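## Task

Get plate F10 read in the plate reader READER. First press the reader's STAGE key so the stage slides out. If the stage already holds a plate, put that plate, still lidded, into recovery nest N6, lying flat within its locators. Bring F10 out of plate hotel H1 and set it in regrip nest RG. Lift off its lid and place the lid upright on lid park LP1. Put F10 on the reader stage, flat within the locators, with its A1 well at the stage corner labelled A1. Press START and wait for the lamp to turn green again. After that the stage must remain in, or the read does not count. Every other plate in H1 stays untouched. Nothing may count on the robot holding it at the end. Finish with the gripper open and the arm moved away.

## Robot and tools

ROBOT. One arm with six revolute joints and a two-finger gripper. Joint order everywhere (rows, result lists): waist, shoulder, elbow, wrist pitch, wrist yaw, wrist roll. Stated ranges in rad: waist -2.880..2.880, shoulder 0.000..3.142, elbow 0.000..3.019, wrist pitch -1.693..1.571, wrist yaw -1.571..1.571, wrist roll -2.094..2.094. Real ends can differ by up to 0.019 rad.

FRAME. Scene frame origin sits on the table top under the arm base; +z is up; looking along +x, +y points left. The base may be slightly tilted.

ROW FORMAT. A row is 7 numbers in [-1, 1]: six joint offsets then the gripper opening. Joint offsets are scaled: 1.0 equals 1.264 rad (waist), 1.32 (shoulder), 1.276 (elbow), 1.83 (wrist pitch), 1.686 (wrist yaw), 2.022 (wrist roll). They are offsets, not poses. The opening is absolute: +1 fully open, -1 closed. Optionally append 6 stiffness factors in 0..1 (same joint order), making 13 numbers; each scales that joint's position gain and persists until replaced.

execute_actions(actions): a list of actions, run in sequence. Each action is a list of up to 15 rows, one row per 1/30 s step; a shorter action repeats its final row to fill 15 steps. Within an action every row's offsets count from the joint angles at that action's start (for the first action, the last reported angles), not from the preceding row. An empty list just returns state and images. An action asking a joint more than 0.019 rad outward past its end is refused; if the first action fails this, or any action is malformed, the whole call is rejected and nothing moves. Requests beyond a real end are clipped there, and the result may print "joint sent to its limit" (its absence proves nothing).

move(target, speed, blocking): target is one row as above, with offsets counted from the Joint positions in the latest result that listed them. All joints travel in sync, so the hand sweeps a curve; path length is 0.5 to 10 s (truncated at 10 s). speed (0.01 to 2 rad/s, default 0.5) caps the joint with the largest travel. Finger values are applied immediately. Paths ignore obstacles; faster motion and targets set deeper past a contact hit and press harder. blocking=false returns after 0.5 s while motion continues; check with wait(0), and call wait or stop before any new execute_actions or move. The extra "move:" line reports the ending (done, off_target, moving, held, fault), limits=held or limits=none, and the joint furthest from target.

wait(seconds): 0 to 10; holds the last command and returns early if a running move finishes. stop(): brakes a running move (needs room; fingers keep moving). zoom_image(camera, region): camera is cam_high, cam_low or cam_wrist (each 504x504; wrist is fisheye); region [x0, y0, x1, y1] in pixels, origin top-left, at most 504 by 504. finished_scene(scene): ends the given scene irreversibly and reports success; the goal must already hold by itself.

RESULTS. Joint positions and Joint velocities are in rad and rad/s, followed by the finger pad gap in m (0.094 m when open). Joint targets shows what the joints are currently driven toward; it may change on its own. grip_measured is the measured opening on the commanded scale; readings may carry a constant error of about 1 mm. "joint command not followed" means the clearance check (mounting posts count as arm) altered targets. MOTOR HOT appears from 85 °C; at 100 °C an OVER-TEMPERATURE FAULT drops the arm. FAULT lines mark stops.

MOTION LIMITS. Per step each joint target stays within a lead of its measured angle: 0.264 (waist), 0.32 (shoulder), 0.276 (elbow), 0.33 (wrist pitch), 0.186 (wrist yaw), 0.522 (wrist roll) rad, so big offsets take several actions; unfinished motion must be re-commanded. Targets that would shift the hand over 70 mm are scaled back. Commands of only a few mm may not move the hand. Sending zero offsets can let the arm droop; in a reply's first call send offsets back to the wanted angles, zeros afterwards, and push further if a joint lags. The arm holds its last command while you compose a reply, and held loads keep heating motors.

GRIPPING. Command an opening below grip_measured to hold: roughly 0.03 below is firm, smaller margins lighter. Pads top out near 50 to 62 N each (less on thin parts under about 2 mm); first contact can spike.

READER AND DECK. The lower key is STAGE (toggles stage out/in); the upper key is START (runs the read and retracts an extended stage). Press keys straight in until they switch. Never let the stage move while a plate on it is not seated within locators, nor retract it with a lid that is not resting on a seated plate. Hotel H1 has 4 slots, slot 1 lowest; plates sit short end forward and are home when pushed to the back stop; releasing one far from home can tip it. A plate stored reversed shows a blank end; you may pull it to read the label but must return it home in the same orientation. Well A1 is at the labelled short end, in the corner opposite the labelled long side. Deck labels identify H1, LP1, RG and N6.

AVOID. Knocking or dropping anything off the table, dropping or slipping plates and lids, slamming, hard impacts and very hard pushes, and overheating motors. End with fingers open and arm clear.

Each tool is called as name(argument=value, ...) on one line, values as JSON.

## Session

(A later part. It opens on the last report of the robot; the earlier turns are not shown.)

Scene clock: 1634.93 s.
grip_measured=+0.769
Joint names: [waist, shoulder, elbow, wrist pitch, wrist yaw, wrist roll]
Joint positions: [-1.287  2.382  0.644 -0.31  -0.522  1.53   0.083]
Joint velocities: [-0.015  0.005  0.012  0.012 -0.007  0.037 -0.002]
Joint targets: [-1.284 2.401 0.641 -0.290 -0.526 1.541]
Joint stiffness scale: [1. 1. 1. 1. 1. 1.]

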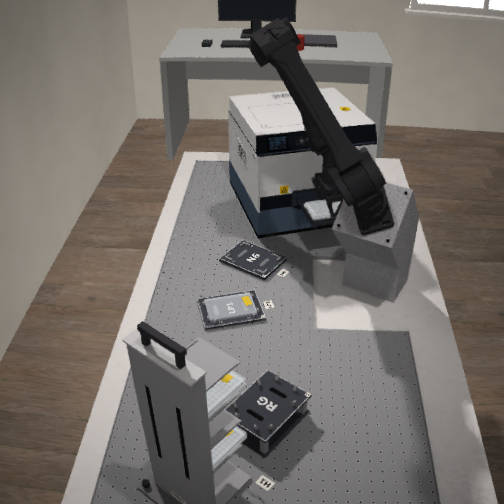

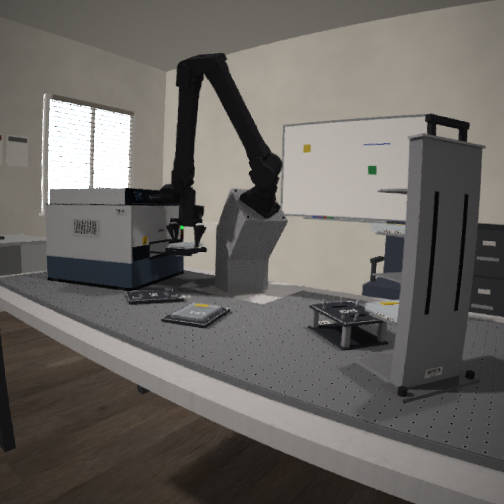

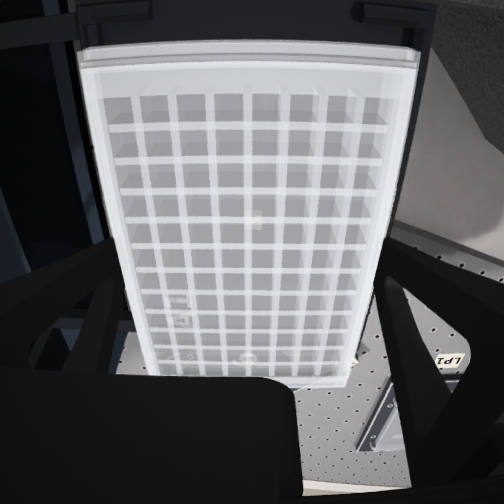

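zoom_image(camera="cam_wrist", region=[130, 0, 170, 40])

zoom_image(camera="cam_wrist", region=[342, 0, 382, 40])

zoom_image(camera="cam_wrist", region=[68, 0, 118, 50])

zoom_image(camera="cam_wrist", region=[395, 0, 445, 50])

Region (130, 0, 170, 40) of cam_wrist's 504x504 image, scaled by 12.600, with more detail than that image has.

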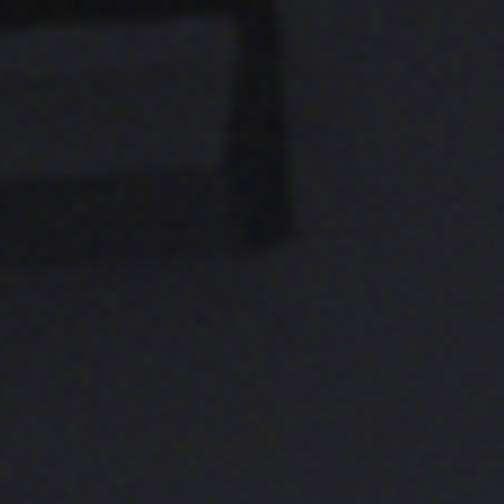

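Region (342, 0, 382, 40) of cam_wrist's 504x504 image, scaled by 12.600, with more detail than that image has.

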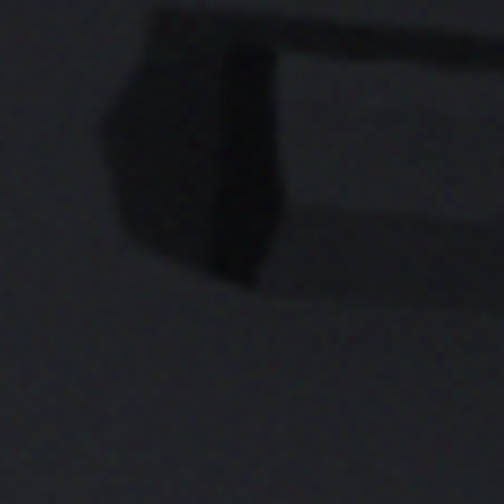

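Region (68, 0, 118, 50) of cam_wrist's 504x504 image, scaled by 10.080, with more detail than that image has.

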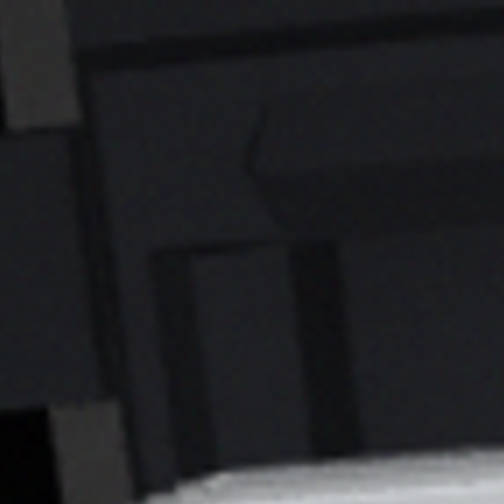

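Region (395, 0, 445, 50) of cam_wrist's 504x504 image, scaled by 10.080, with more detail than that image has.

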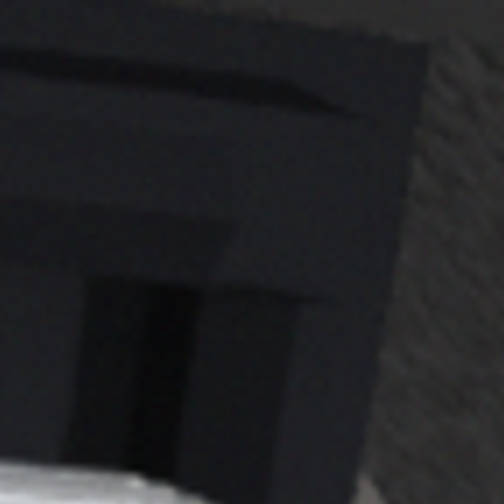

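zoom_image(camera="cam_wrist", region=[290, 320, 380, 410])

zoom_image(camera="cam_wrist", region=[110, 280, 210, 380])

zoom_image(camera="cam_low", region=[160, 225, 215, 265])

Region (290, 320, 380, 410) of cam_wrist's 504x504 image, scaled by 5.600, with more detail than that image has.

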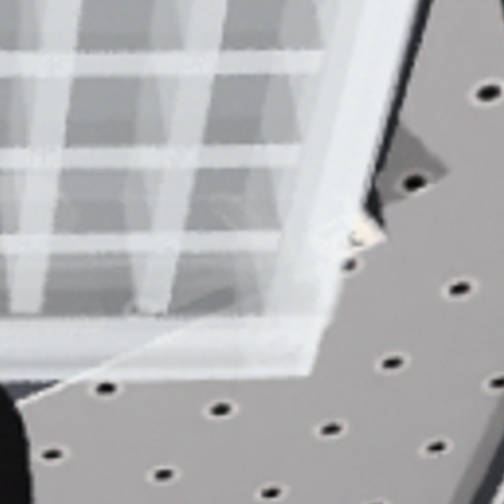

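Region (110, 280, 210, 380) of cam_wrist's 504x504 image, scaled by 5.040, with more detail than that image has.

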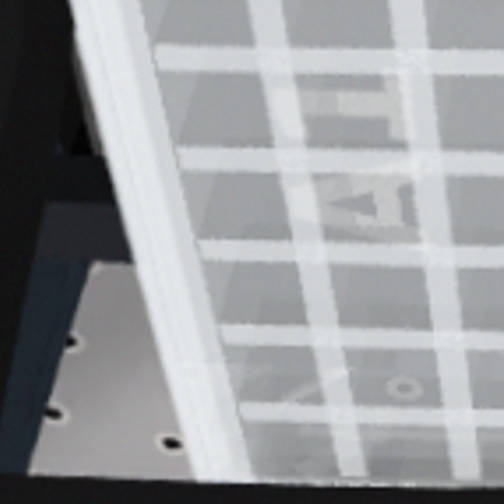

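Region (160, 225, 215, 265) of cam_low's 504x504 image, scaled by 9.164, with more detail than that image has; it fills the top 367 rows of this view, and the rest is white.

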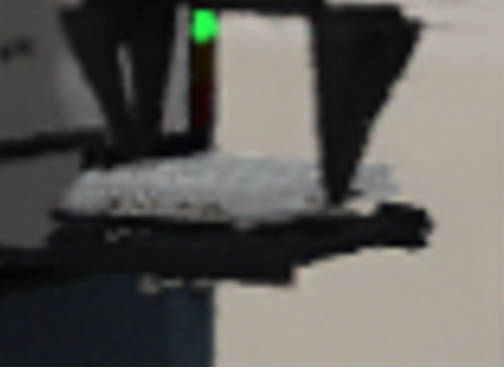

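zoom_image(camera="cam_wrist", region=[340, 320, 385, 365])

zoom_image(camera="cam_wrist", region=[360, 170, 430, 240])

zoom_image(camera="cam_wrist", region=[130, 320, 370, 390])

Region (340, 320, 385, 365) of cam_wrist's 504x504 image, scaled by 11.200, with more detail than that image has.

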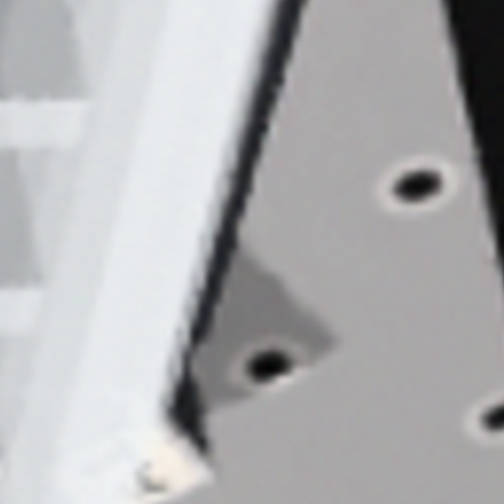

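Region (360, 170, 430, 240) of cam_wrist's 504x504 image, scaled by 7.200, with more detail than that image has.

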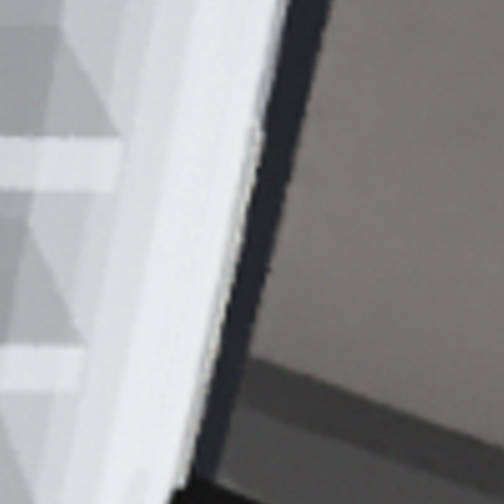

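Region (130, 320, 370, 390) of cam_wrist's 504x504 image, scaled by 2.100, with more detail than that image has; it fills the top 147 rows of this view, and the rest is white.

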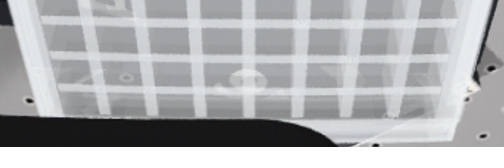

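execute_actions(actions=[[[0.0024,0.0150,0.0020,0.0112,0.0010,0.0062,0.74],[0.0024,0.0162,0.0050,0.0117,0.0040,0.0070,0.74],[0.0024,0.0180,0.0070,0.0125,0.0062,0.0078,0.74],[0.0024,0.0202,0.0078,0.0135,0.0082,0.0085,0.74],[0.0024,0.0225,0.0078,0.0146,0.0098,0.0091,0.74],[0.0024,0.0247,0.0078,0.0157,0.0108,0.0095,0.74],[0.0024,0.0265,0.0078,0.0167,0.0112,0.0095,0.74],[0.0024,0.0278,0.0078,0.0175,0.0112,0.0095,0.74],[0.0024,0.0284,0.0078,0.0180,0.0112,0.0095,0.74],[0.0024,0.0286,0.0078,0.0183,0.0112,0.0095,0.74]]])

Scene clock: 1739.97 s.
grip_measured=+0.769
Joint names: [waist, shoulder, elbow, wrist pitch, wrist yaw, wrist roll]
Joint positions: [-1.287  2.397  0.644 -0.297 -0.508  1.539  0.083]
Joint velocities: [-0.015 -0.015 -0.012  0.017 -0.051  0.007 -0.   ]
Joint targets: [-1.284 2.420 0.654 -0.277 -0.503 1.550]
Joint stiffness scale: [1. 1. 1. 1. 1. 1.]

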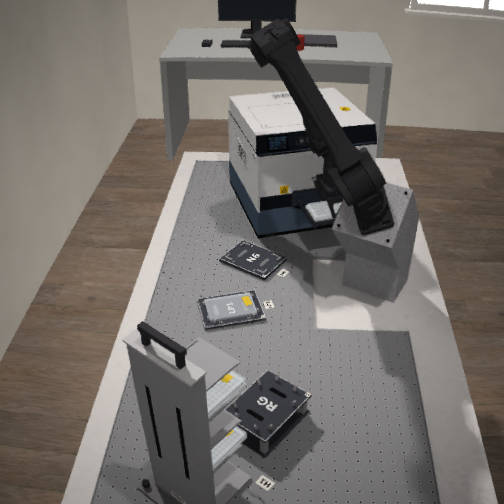

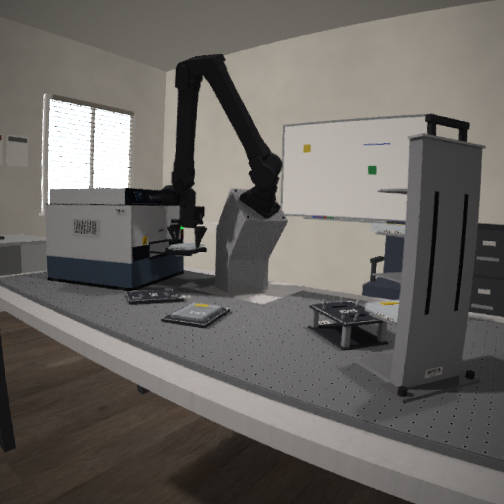

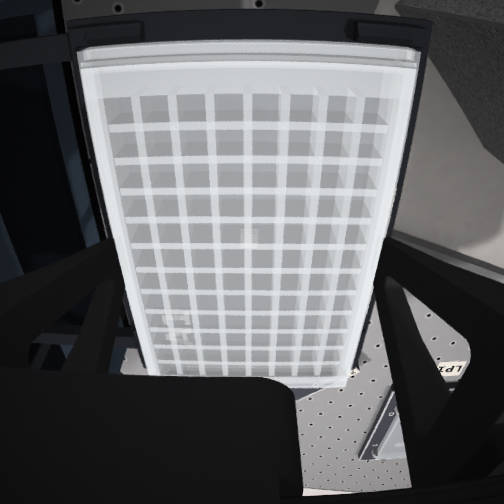

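wait(seconds=0)

zoom_image(camera="cam_wrist", region=[122, 10, 162, 50])

zoom_image(camera="cam_wrist", region=[335, 10, 375, 50])

zoom_image(camera="cam_wrist", region=[55, 10, 105, 60])

zoom_image(camera="cam_wrist", region=[395, 10, 445, 60])

Scene clock: 1747.60 s.
grip_measured=+0.769
Joint names: [waist, shoulder, elbow, wrist pitch, wrist yaw, wrist roll]
Joint positions: [-1.287  2.397  0.644 -0.297 -0.508  1.539  0.083]
Joint velocities: [-0.005 -0.015 -0.007  0.002 -0.007 -0.022 -0.   ]
Joint targets: [-1.284 2.420 0.654 -0.277 -0.503 1.550]
Joint stiffness scale: [1. 1. 1. 1. 1. 1.]

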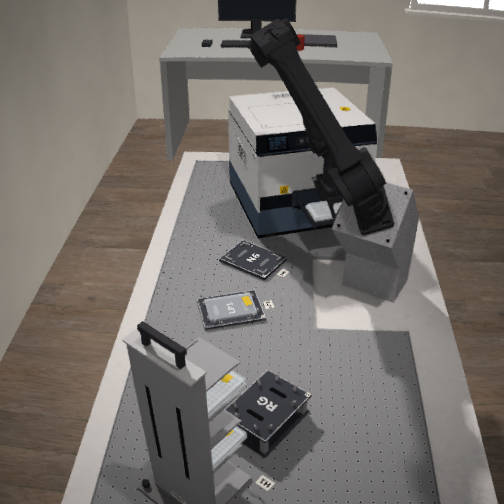

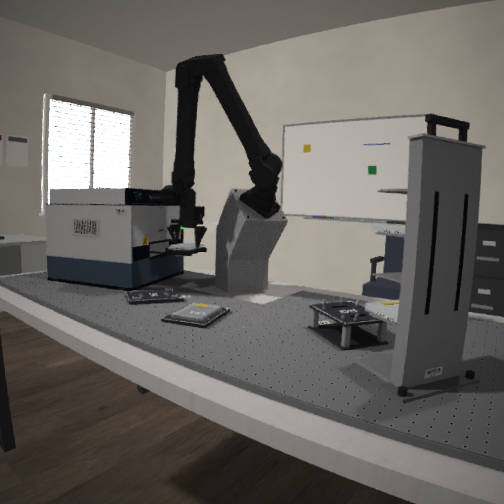

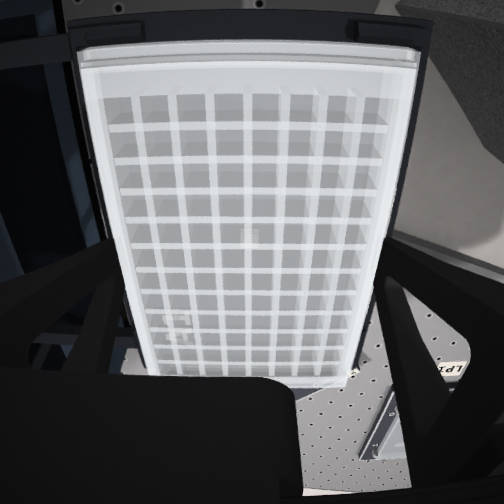

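Region (122, 10, 162, 50) of cam_wrist's 504x504 image, scaled by 12.600, with more detail than that image has.

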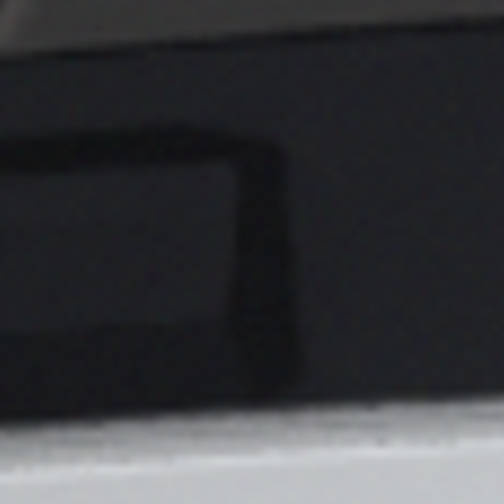

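Region (335, 10, 375, 50) of cam_wrist's 504x504 image, scaled by 12.600, with more detail than that image has.

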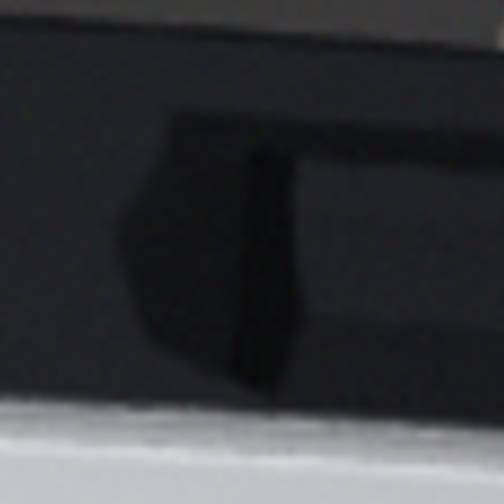

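Region (55, 10, 105, 60) of cam_wrist's 504x504 image, scaled by 10.080, with more detail than that image has.

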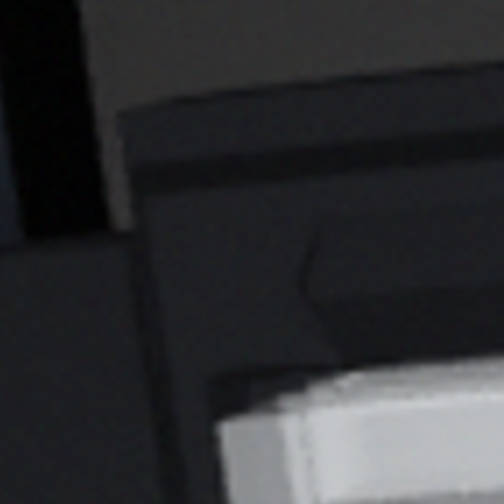

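Region (395, 10, 445, 60) of cam_wrist's 504x504 image, scaled by 10.080, with more detail than that image has.

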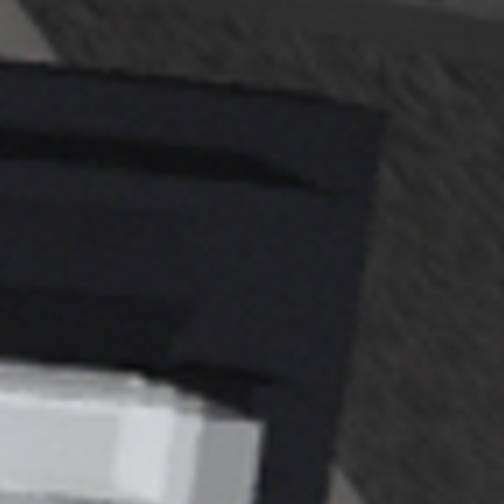

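execute_actions(actions=[[[0.0024,0.0180,0.0078,0.0109,0.0000,0.0056,0.74],[0.0024,0.0196,0.0078,0.0116,-0.0030,0.0057,0.74],[0.0024,0.0218,0.0078,0.0130,-0.0038,0.0058,0.74],[0.0024,0.0244,0.0078,0.0148,-0.0049,0.0059,0.74],[0.0024,0.0269,0.0078,0.0167,-0.0063,0.0059,0.74],[0.0024,0.0291,0.0078,0.0186,-0.0080,0.0059,0.74],[0.0024,0.0307,0.0078,0.0202,-0.0097,0.0059,0.74],[0.0024,0.0313,0.0078,0.0212,-0.0112,0.0059,0.74],[0.0024,0.0313,0.0078,0.0214,-0.0122,0.0059,0.74],[0.0024,0.0313,0.0078,0.0214,-0.0126,0.0059,0.74],[0.0024,0.0313,0.0078,0.0214,-0.0126,0.0059,0.75],[0.0024,0.0313,0.0078,0.0214,-0.0126,0.0059,0.77],[0.0024,0.0313,0.0078,0.0214,-0.0126,0.0059,0.81],[0.0024,0.0313,0.0078,0.0214,-0.0126,0.0059,0.89],[0.0024,0.0313,0.0078,0.0214,-0.0126,0.0059,1]]])

Scene clock: 1771.77 s.
grip_measured=+0.959
Joint names: [waist, shoulder, elbow, wrist pitch, wrist yaw, wrist roll]
Joint positions: [-1.287  2.415  0.644 -0.277 -0.525  1.541  0.092]
Joint velocities: [ 0.005  0.005 -0.022  0.012 -0.037 -0.066  0.099]
Joint targets: [-1.284 2.438 0.654 -0.258 -0.529 1.551]
Joint stiffness scale: [1. 1. 1. 1. 1. 1.]

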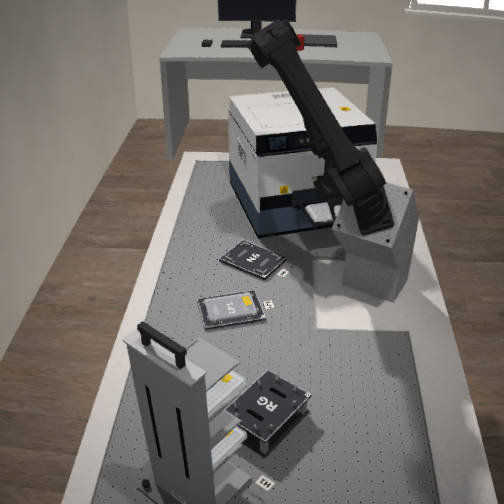

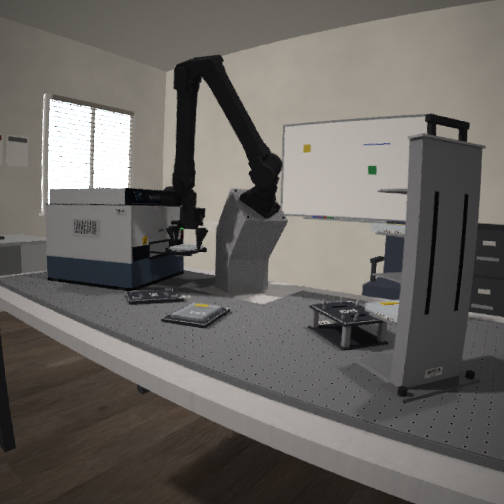

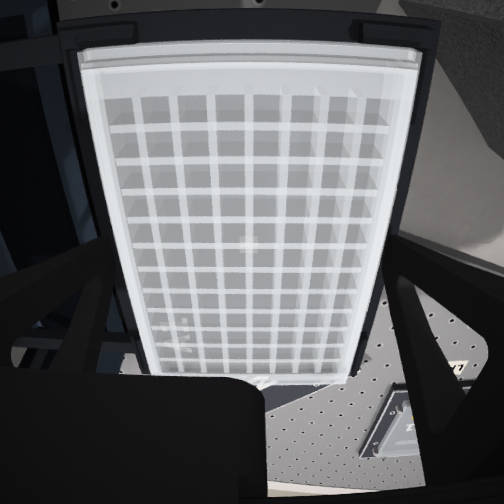

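wait(seconds=0)

zoom_image(camera="cam_wrist", region=[45, 5, 145, 105])

zoom_image(camera="cam_wrist", region=[350, 5, 450, 105])

zoom_image(camera="cam_wrist", region=[290, 320, 380, 410])

zoom_image(camera="cam_high", region=[290, 185, 350, 235])

zoom_image(camera="cam_low", region=[160, 225, 215, 265])

Scene clock: 1775.40 s.
grip_measured=+1.000
Joint names: [waist, shoulder, elbow, wrist pitch, wrist yaw, wrist roll]
Joint positions: [-1.287  2.415  0.644 -0.277 -0.525  1.541  0.094]
Joint velocities: [-0.024 -0.005  0.012 -0.007 -0.051  0.022  0.   ]
Joint targets: [-1.284 2.438 0.654 -0.257 -0.529 1.551]
Joint stiffness scale: [1. 1. 1. 1. 1. 1.]

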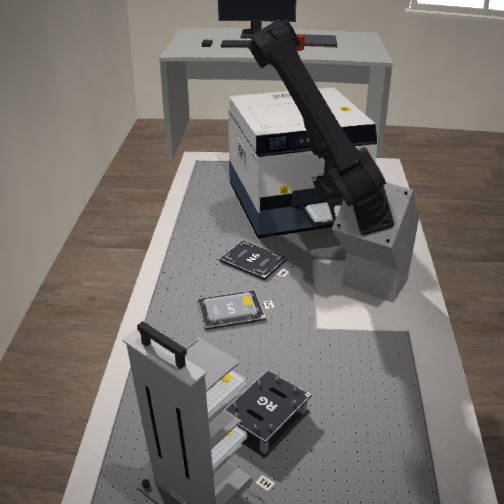

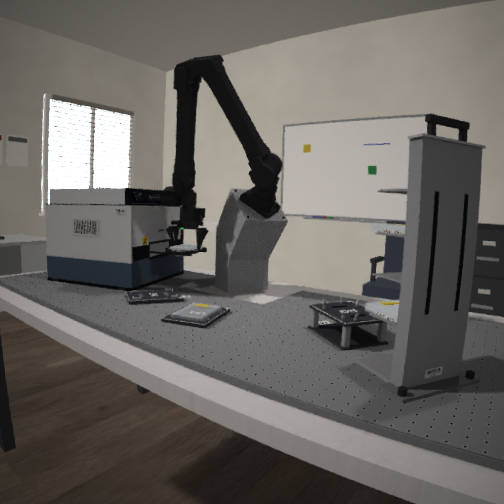

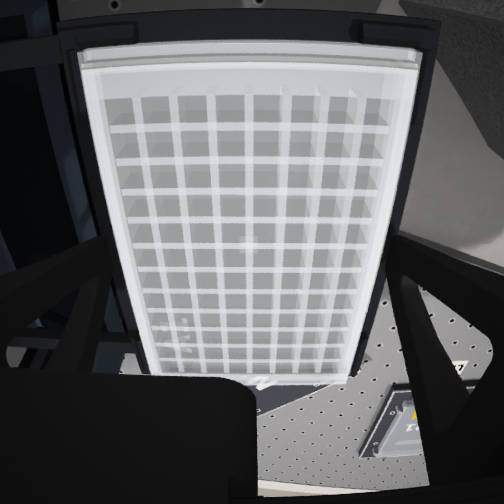

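Region (45, 5, 145, 105) of cam_wrist's 504x504 image, scaled by 5.040, with more detail than that image has.

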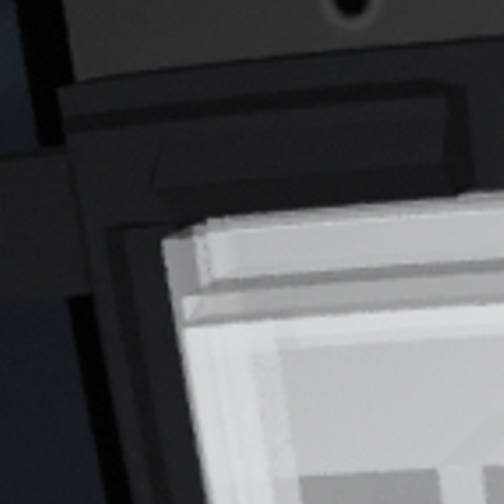

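Region (350, 5, 450, 105) of cam_wrist's 504x504 image, scaled by 5.040, with more detail than that image has.

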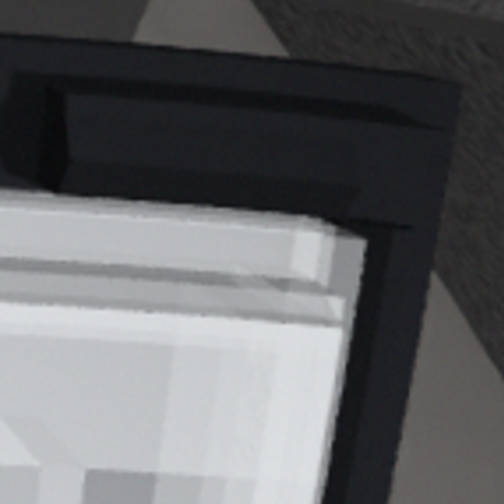

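Region (290, 320, 380, 410) of cam_wrist's 504x504 image, scaled by 5.600, with more detail than that image has.

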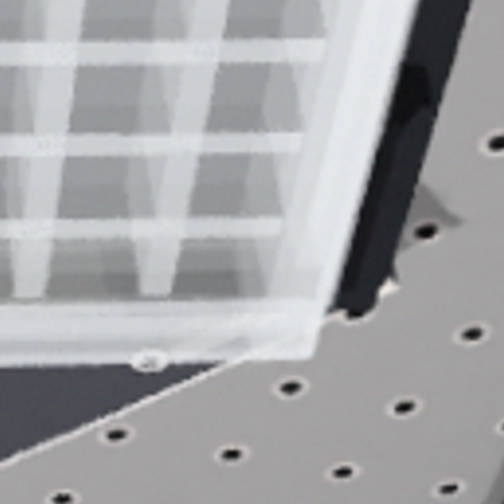

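Region (290, 185, 350, 235) of cam_high's 504x504 image, scaled by 8.400, with more detail than that image has.

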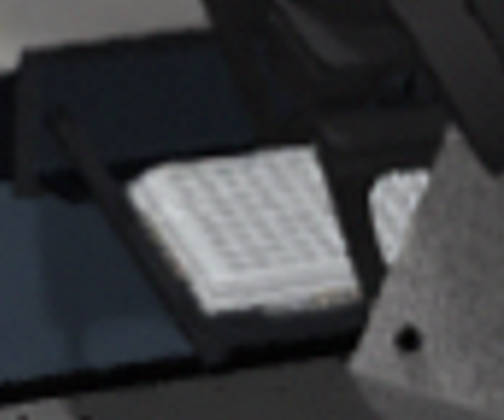

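Region (160, 225, 215, 265) of cam_low's 504x504 image, scaled by 9.164, with more detail than that image has; it fills the top 367 rows of this view, and the rest is white.

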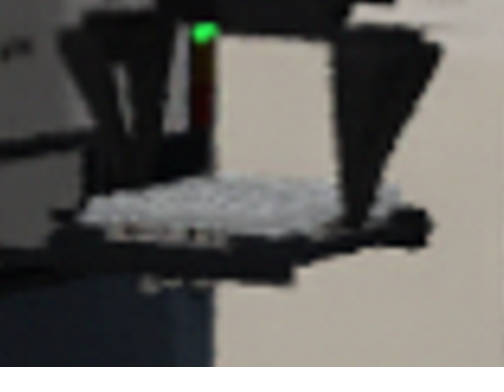

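execute_actions(actions=[[[-0.0090,0.0091,0,0.0055,-0.001,0.002,1],[-0.0199,0.0015,-0.0047,0.0011,0,0,1],[-0.0331,0.0015,-0.0071,0.0011,0,0,1],[-0.0508,0.0015,-0.0094,0.0011,0,-0.002,1],[-0.0722,0.0015,-0.0114,0.0011,0,-0.0045,1],[-0.0968,0.0015,-0.0125,0.0011,0.001,-0.0153,1],[-0.1242,0.0061,-0.0125,0.0044,0.0025,-0.0351,1],[-0.1537,0.0098,-0.0125,0.0077,0.004,-0.0648,1],[-0.1849,0.0136,-0.0125,0.0104,0.0055,-0.1044,1],[-0.2172,0.0177,-0.0125,0.0148,0.007,-0.1439,0.85],[-0.2500,0.0252,-0.0100,0.0257,0.0082,-0.1835,0.65],[-0.2828,0.0368,-0.0075,0.0430,0.0089,-0.2230,0.4],[-0.3151,0.0522,-0.0050,0.0658,0.0089,-0.2626,0.15],[-0.3463,0.0708,-0.0050,0.0933,0.0089,-0.3022,-0.1],[-0.3758,0.0920,-0.0050,0.1251,0.0089,-0.3417,-0.35]],
[[-0.0741,0.0810,0.0055,0.1027,0.001,-0.2087,-0.55],[-0.0979,0.1052,0.0063,0.1400,0,-0.2483,-0.72],[-0.1185,0.1306,0.0075,0.1789,0,-0.2878,-0.85],[-0.1354,0.1564,0.0092,0.2189,0,-0.3274,-0.94],[-0.1474,0.1819,0.0113,0.2588,0,-0.3670,-1],[-0.1545,0.2069,0.0138,0.2980,0,-0.4065,-1],[-0.1566,0.2308,0.0165,0.3353,0,-0.4411,-1],[-0.1566,0.2530,0.0192,0.3703,0,-0.4683,-1],[-0.1566,0.2728,0.0217,0.4020,0,-0.4881,-1],[-0.1566,0.2898,0.0238,0.4290,0,-0.4960,-1],[-0.1566,0.3037,0.0252,0.4503,0,-0.4960,-1],[-0.1566,0.3139,0.0259,0.4667,0,-0.4960,-1],[-0.1566,0.3198,0.0259,0.4765,0,-0.4960,-1],[-0.1566,0.3208,0.0259,0.4798,0,-0.4960,-1],[-0.1566,0.3208,0.0259,0.4798,0,-0.4960,-1]]])

Scene clock: 1896.40 s.
grip_measured=-0.988
Joint names: [waist, shoulder, elbow, wrist pitch, wrist yaw, wrist roll]
Joint positions: [-1.898  2.865  0.65   0.669 -0.515  0.224  0.001]
Joint velocities: [ 0.005  0.122  0.002  0.344 -0.066 -0.564  0.001]
Joint targets: [-1.890 2.875 0.666 0.723 -0.515 0.137]
Joint stiffness scale: [1. 1. 1. 1. 1. 1.]

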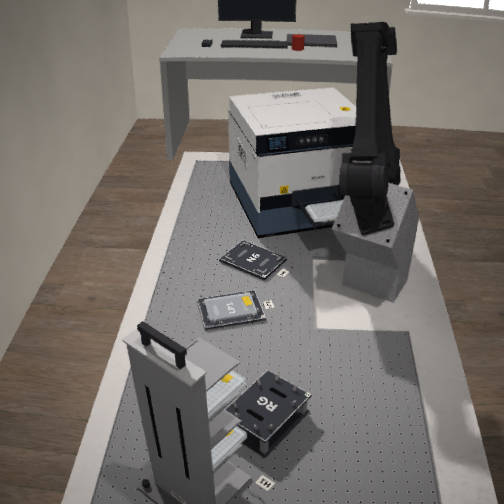

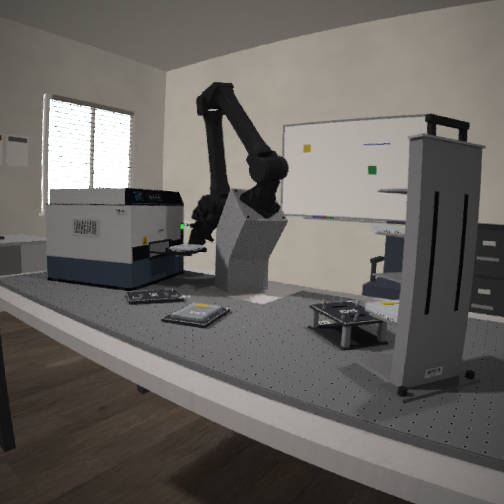

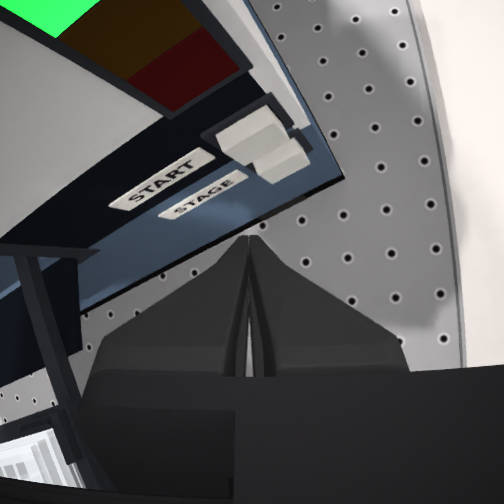

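execute_actions(actions=[])

Scene clock: 1911.53 s.
grip_measured=-0.988
Joint names: [waist, shoulder, elbow, wrist pitch, wrist yaw, wrist roll]
Joint positions: [-1.898  2.867  0.654  0.695 -0.515  0.148  0.001]
Joint velocities: [ 0.005  0.005 -0.027 -0.022 -0.037  0.007  0.   ]
Joint targets: [-1.890 2.875 0.666 0.723 -0.515 0.137]
Joint stiffness scale: [1. 1. 1. 1. 1. 1.]

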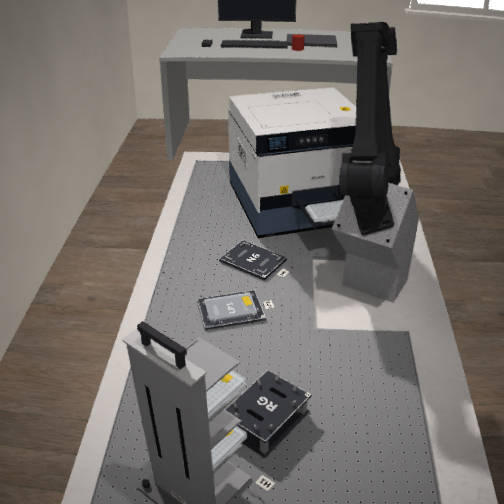

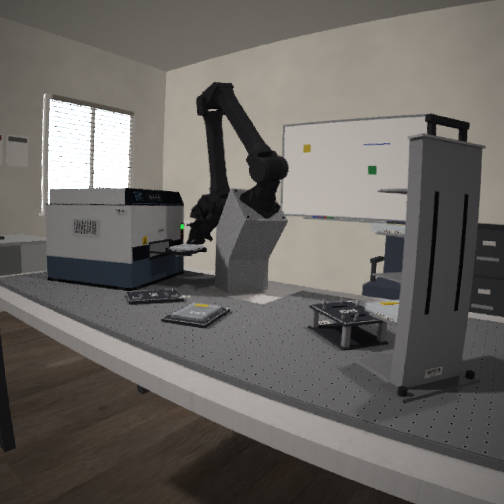

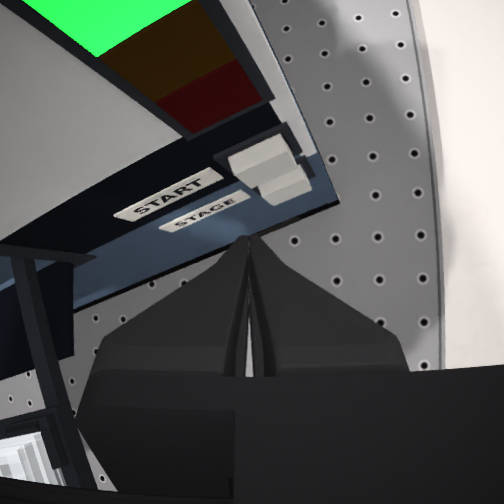

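zoom_image(camera="cam_wrist", region=[190, 100, 350, 260])

zoom_image(camera="cam_low", region=[130, 200, 230, 280])

zoom_image(camera="cam_high", region=[280, 170, 380, 250])

Region (190, 100, 350, 260) of cam_wrist's 504x504 image, scaled by 3.150, with more detail than that image has.

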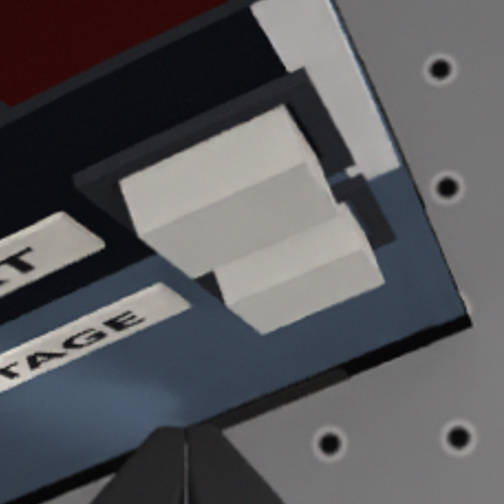

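Region (130, 200, 230, 280) of cam_low's 504x504 image, scaled by 5.040, with more detail than that image has; it fills the top 403 rows of this view, and the rest is white.

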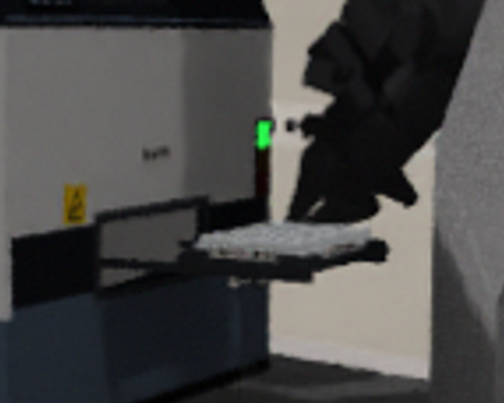

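Region (280, 170, 380, 250) of cam_high's 504x504 image, scaled by 5.040, with more detail than that image has; it fills the top 403 rows of this view, and the rest is white.

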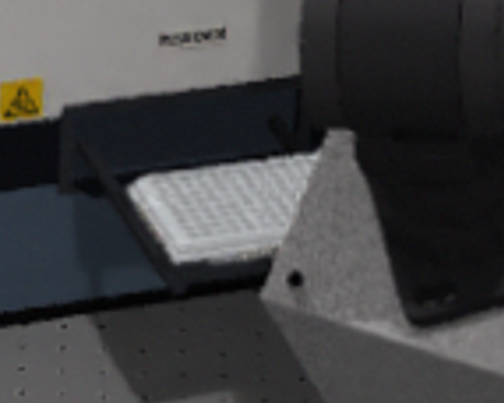

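execute_actions(actions=[[[0.0063,0.0098,0.0157,0.0145,0.0030,-0.004,-1],[0.0063,0.0144,0.0235,0.0145,0.0059,-0.004,-1],[0.0063,0.0189,0.0313,0.0145,0.0089,-0.004,-1],[0.0063,0.0212,0.0376,0.0145,0.0113,-0.004,-1],[0.0063,0.0212,0.0423,0.0145,0.0119,-0.004,-1],[0.0063,0.0212,0.0455,0.0145,0.0119,-0.004,-1],[0.0063,0.0212,0.0478,0.0145,0.0119,-0.004,-1],[0.0063,0.0212,0.0502,0.0145,0.0119,-0.004,-1],[0.0079,0.0212,0.0525,0.0145,0.0119,-0.004,-1],[0.0095,0.0182,0.0549,0.0145,0.0101,-0.004,-1],[0.0111,0.0144,0.0572,0.0153,0.0083,-0.004,-1],[0.0134,0.0098,0.0603,0.0175,0.0071,-0.004,-1],[0.0166,0.0061,0.0650,0.0208,0.0071,-0.004,-1],[0.0198,0.0023,0.0705,0.0240,0.0071,-0.004,-1],[0.0229,-0.0015,0.0760,0.0273,0.0071,-0.004,-1]]])

Scene clock: 2004.27 s.
grip_measured=-0.988
Joint names: [waist, shoulder, elbow, wrist pitch, wrist yaw, wrist roll]
Joint positions: [-1.895  2.868  0.705  0.699 -0.5    0.148  0.001]
Joint velocities: [ 0.063 -0.005  0.051  0.051 -0.022 -0.007  0.   ]
Joint targets: [-1.869 2.865 0.751 0.745 -0.503 0.140]
Joint stiffness scale: [1. 1. 1. 1. 1. 1.]

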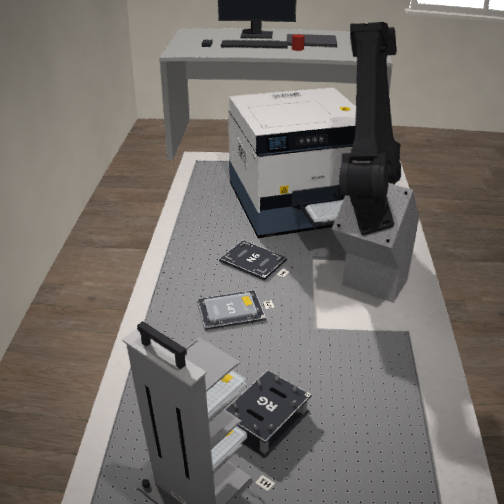

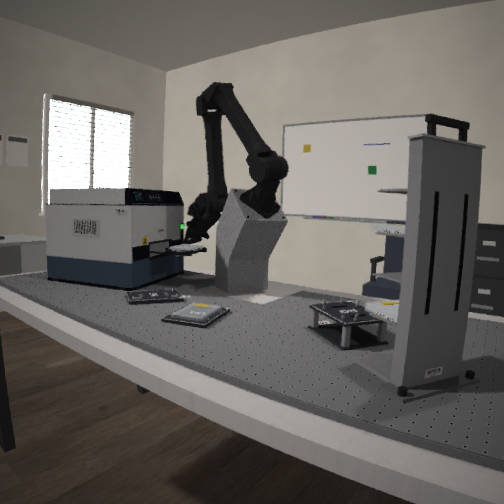

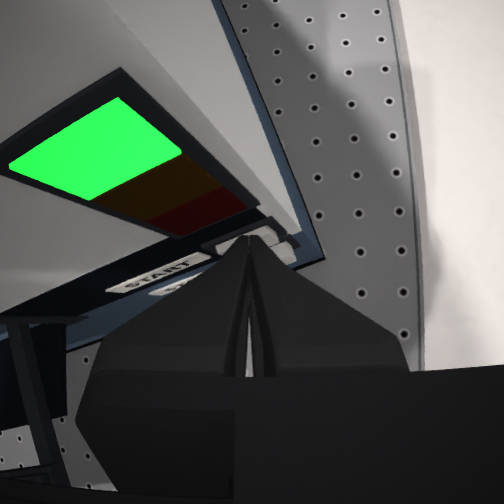

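wait(seconds=0)

Scene clock: 2006.37 s.
grip_measured=-0.988
Joint names: [waist, shoulder, elbow, wrist pitch, wrist yaw, wrist roll]
Joint positions: [-1.892  2.868  0.706  0.701 -0.497  0.148  0.001]
Joint velocities: [-0.015 -0.015  0.002 -0.007 -0.066 -0.022 -0.001]
Joint targets: [-1.869 2.865 0.751 0.745 -0.503 0.140]
Joint stiffness scale: [1. 1. 1. 1. 1. 1.]

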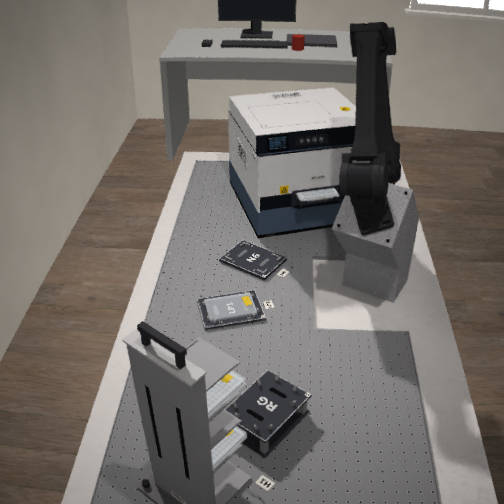

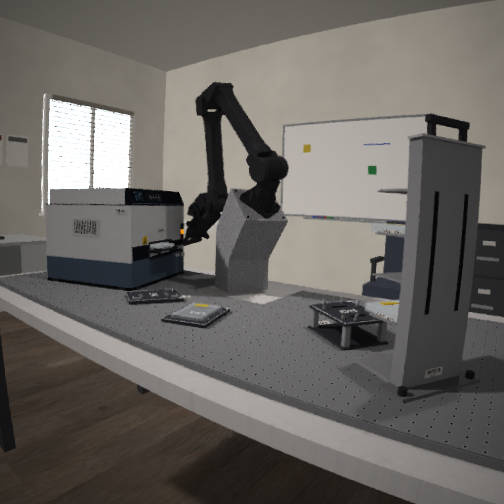

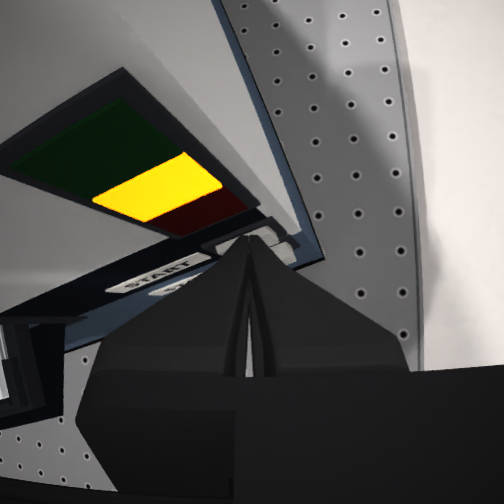

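execute_actions(actions=[[[0.0055,-0.0045,0.0110,0.0131,-0.001,-0.002,-1],[0,-0.0098,-0.0047,0.0022,0,-0.002,-1],[0,-0.0174,-0.0180,-0.0087,0,-0.002,-1],[0,-0.0273,-0.0306,-0.0197,0,-0.002,-1],[0,-0.0424,-0.0423,-0.0306,0,-0.002,-1],[0,-0.0629,-0.0541,-0.0432,0,-0.002,-1],[0,-0.0879,-0.0674,-0.0563,0,-0.002,-1],[0,-0.1152,-0.0815,-0.0699,0,-0.002,-1],[0,-0.1424,-0.0964,-0.0836,0,-0.002,-1],[0,-0.1689,-0.1121,-0.0973,0,-0.002,-1],[0,-0.1939,-0.1277,-0.1104,0,-0.002,-1],[0,-0.2167,-0.1426,-0.1224,0,-0.002,-1],[0,-0.2356,-0.1560,-0.1328,0,-0.002,-1],[0,-0.2508,-0.1669,-0.1415,0,-0.002,-1],[0,-0.2621,-0.1748,-0.1481,0,-0.002,-1]]])

Scene clock: 2034.23 s.
grip_measured=-0.988
Joint names: [waist, shoulder, elbow, wrist pitch, wrist yaw, wrist roll]
Joint positions: [-1.892  2.563  0.506  0.48  -0.494  0.148  0.001]
Joint velocities: [-0.015 -0.962 -0.354 -0.427 -0.022 -0.007 -0.   ]
Joint targets: [-1.892 2.521 0.483 0.429 -0.497 0.144]
Joint stiffness scale: [1. 1. 1. 1. 1. 1.]

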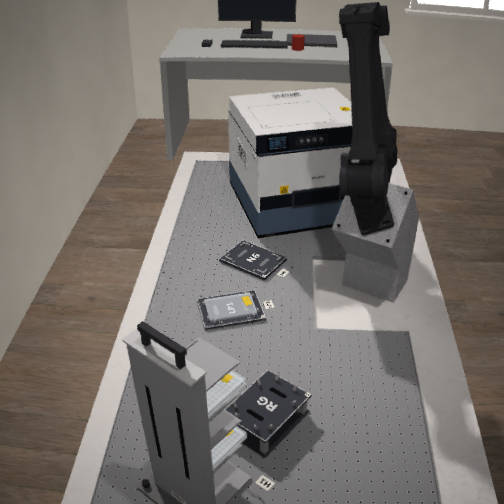

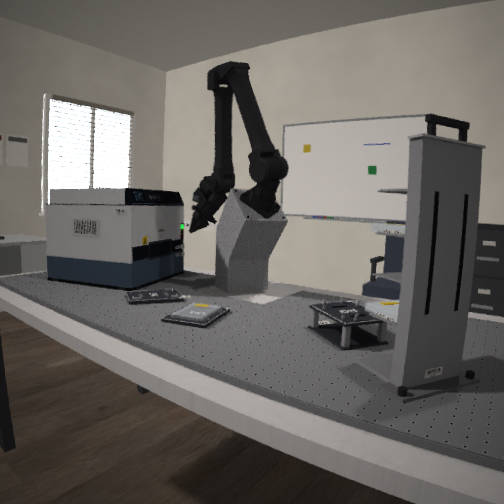

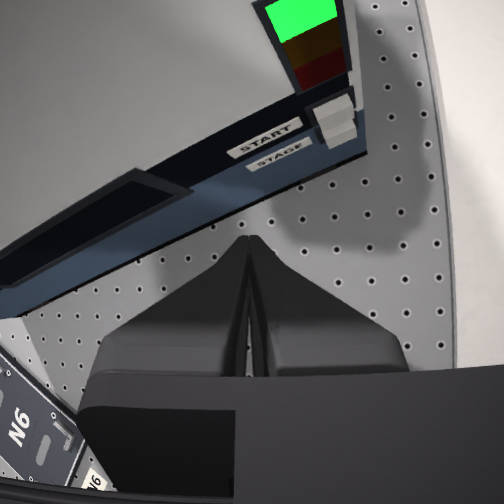

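wait(seconds=0)

zoom_image(camera="cam_high", region=[240, 110, 370, 240])

Scene clock: 2038.87 s.
grip_measured=-0.988
Joint names: [waist, shoulder, elbow, wrist pitch, wrist yaw, wrist roll]
Joint positions: [-1.892  2.505  0.487  0.451 -0.495  0.148  0.001]
Joint velocities: [-0.015 -0.005  0.002 -0.007  0.007 -0.007 -0.   ]
Joint targets: [-1.892 2.521 0.483 0.430 -0.498 0.144]
Joint stiffness scale: [1. 1. 1. 1. 1. 1.]

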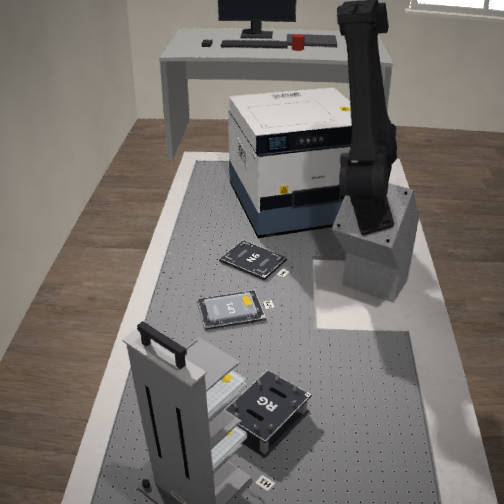

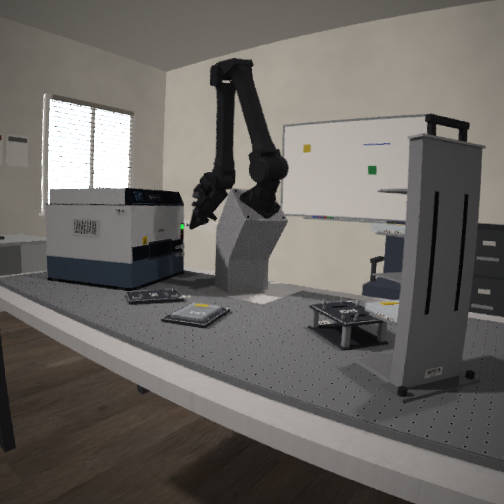

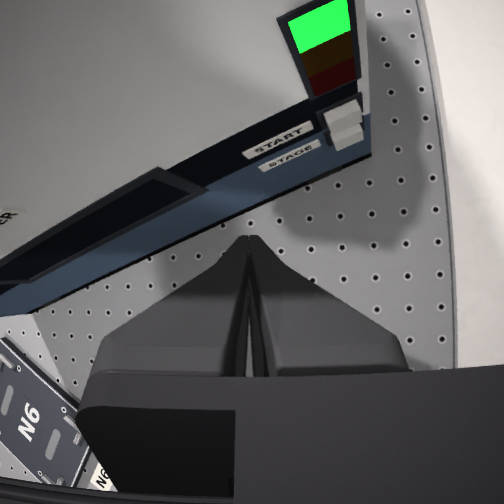

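Region (240, 110, 370, 240) of cam_high's 504x504 image, scaled by 3.877, with more detail than that image has.

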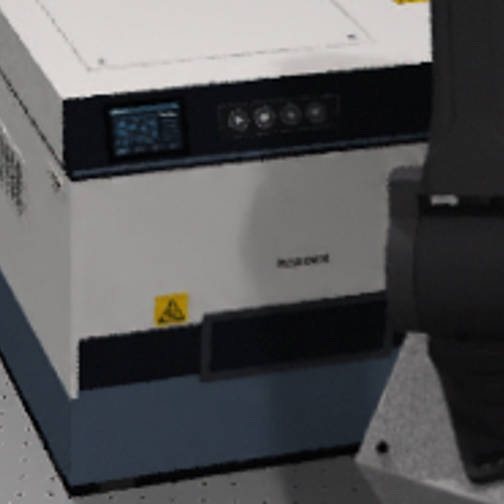

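zoom_image(camera="cam_low", region=[150, 285, 250, 340])

zoom_image(camera="cam_high", region=[180, 270, 330, 500])

Region (150, 285, 250, 340) of cam_low's 504x504 image, scaled by 5.040, with more detail than that image has; it fills the top 277 rows of this view, and the rest is white.

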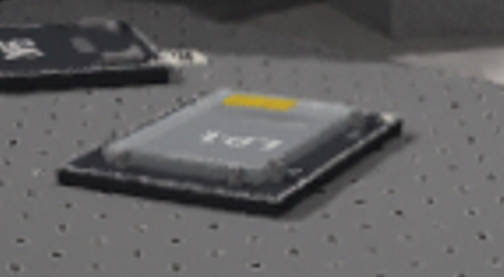

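Region (180, 270, 330, 500) of cam_high's 504x504 image, scaled by 2.191, with more detail than that image has; it fills the left 329 columns of this view, and the rest is white.

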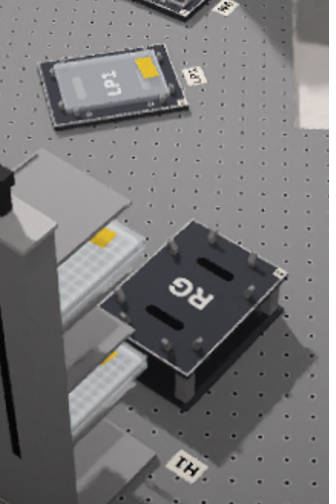

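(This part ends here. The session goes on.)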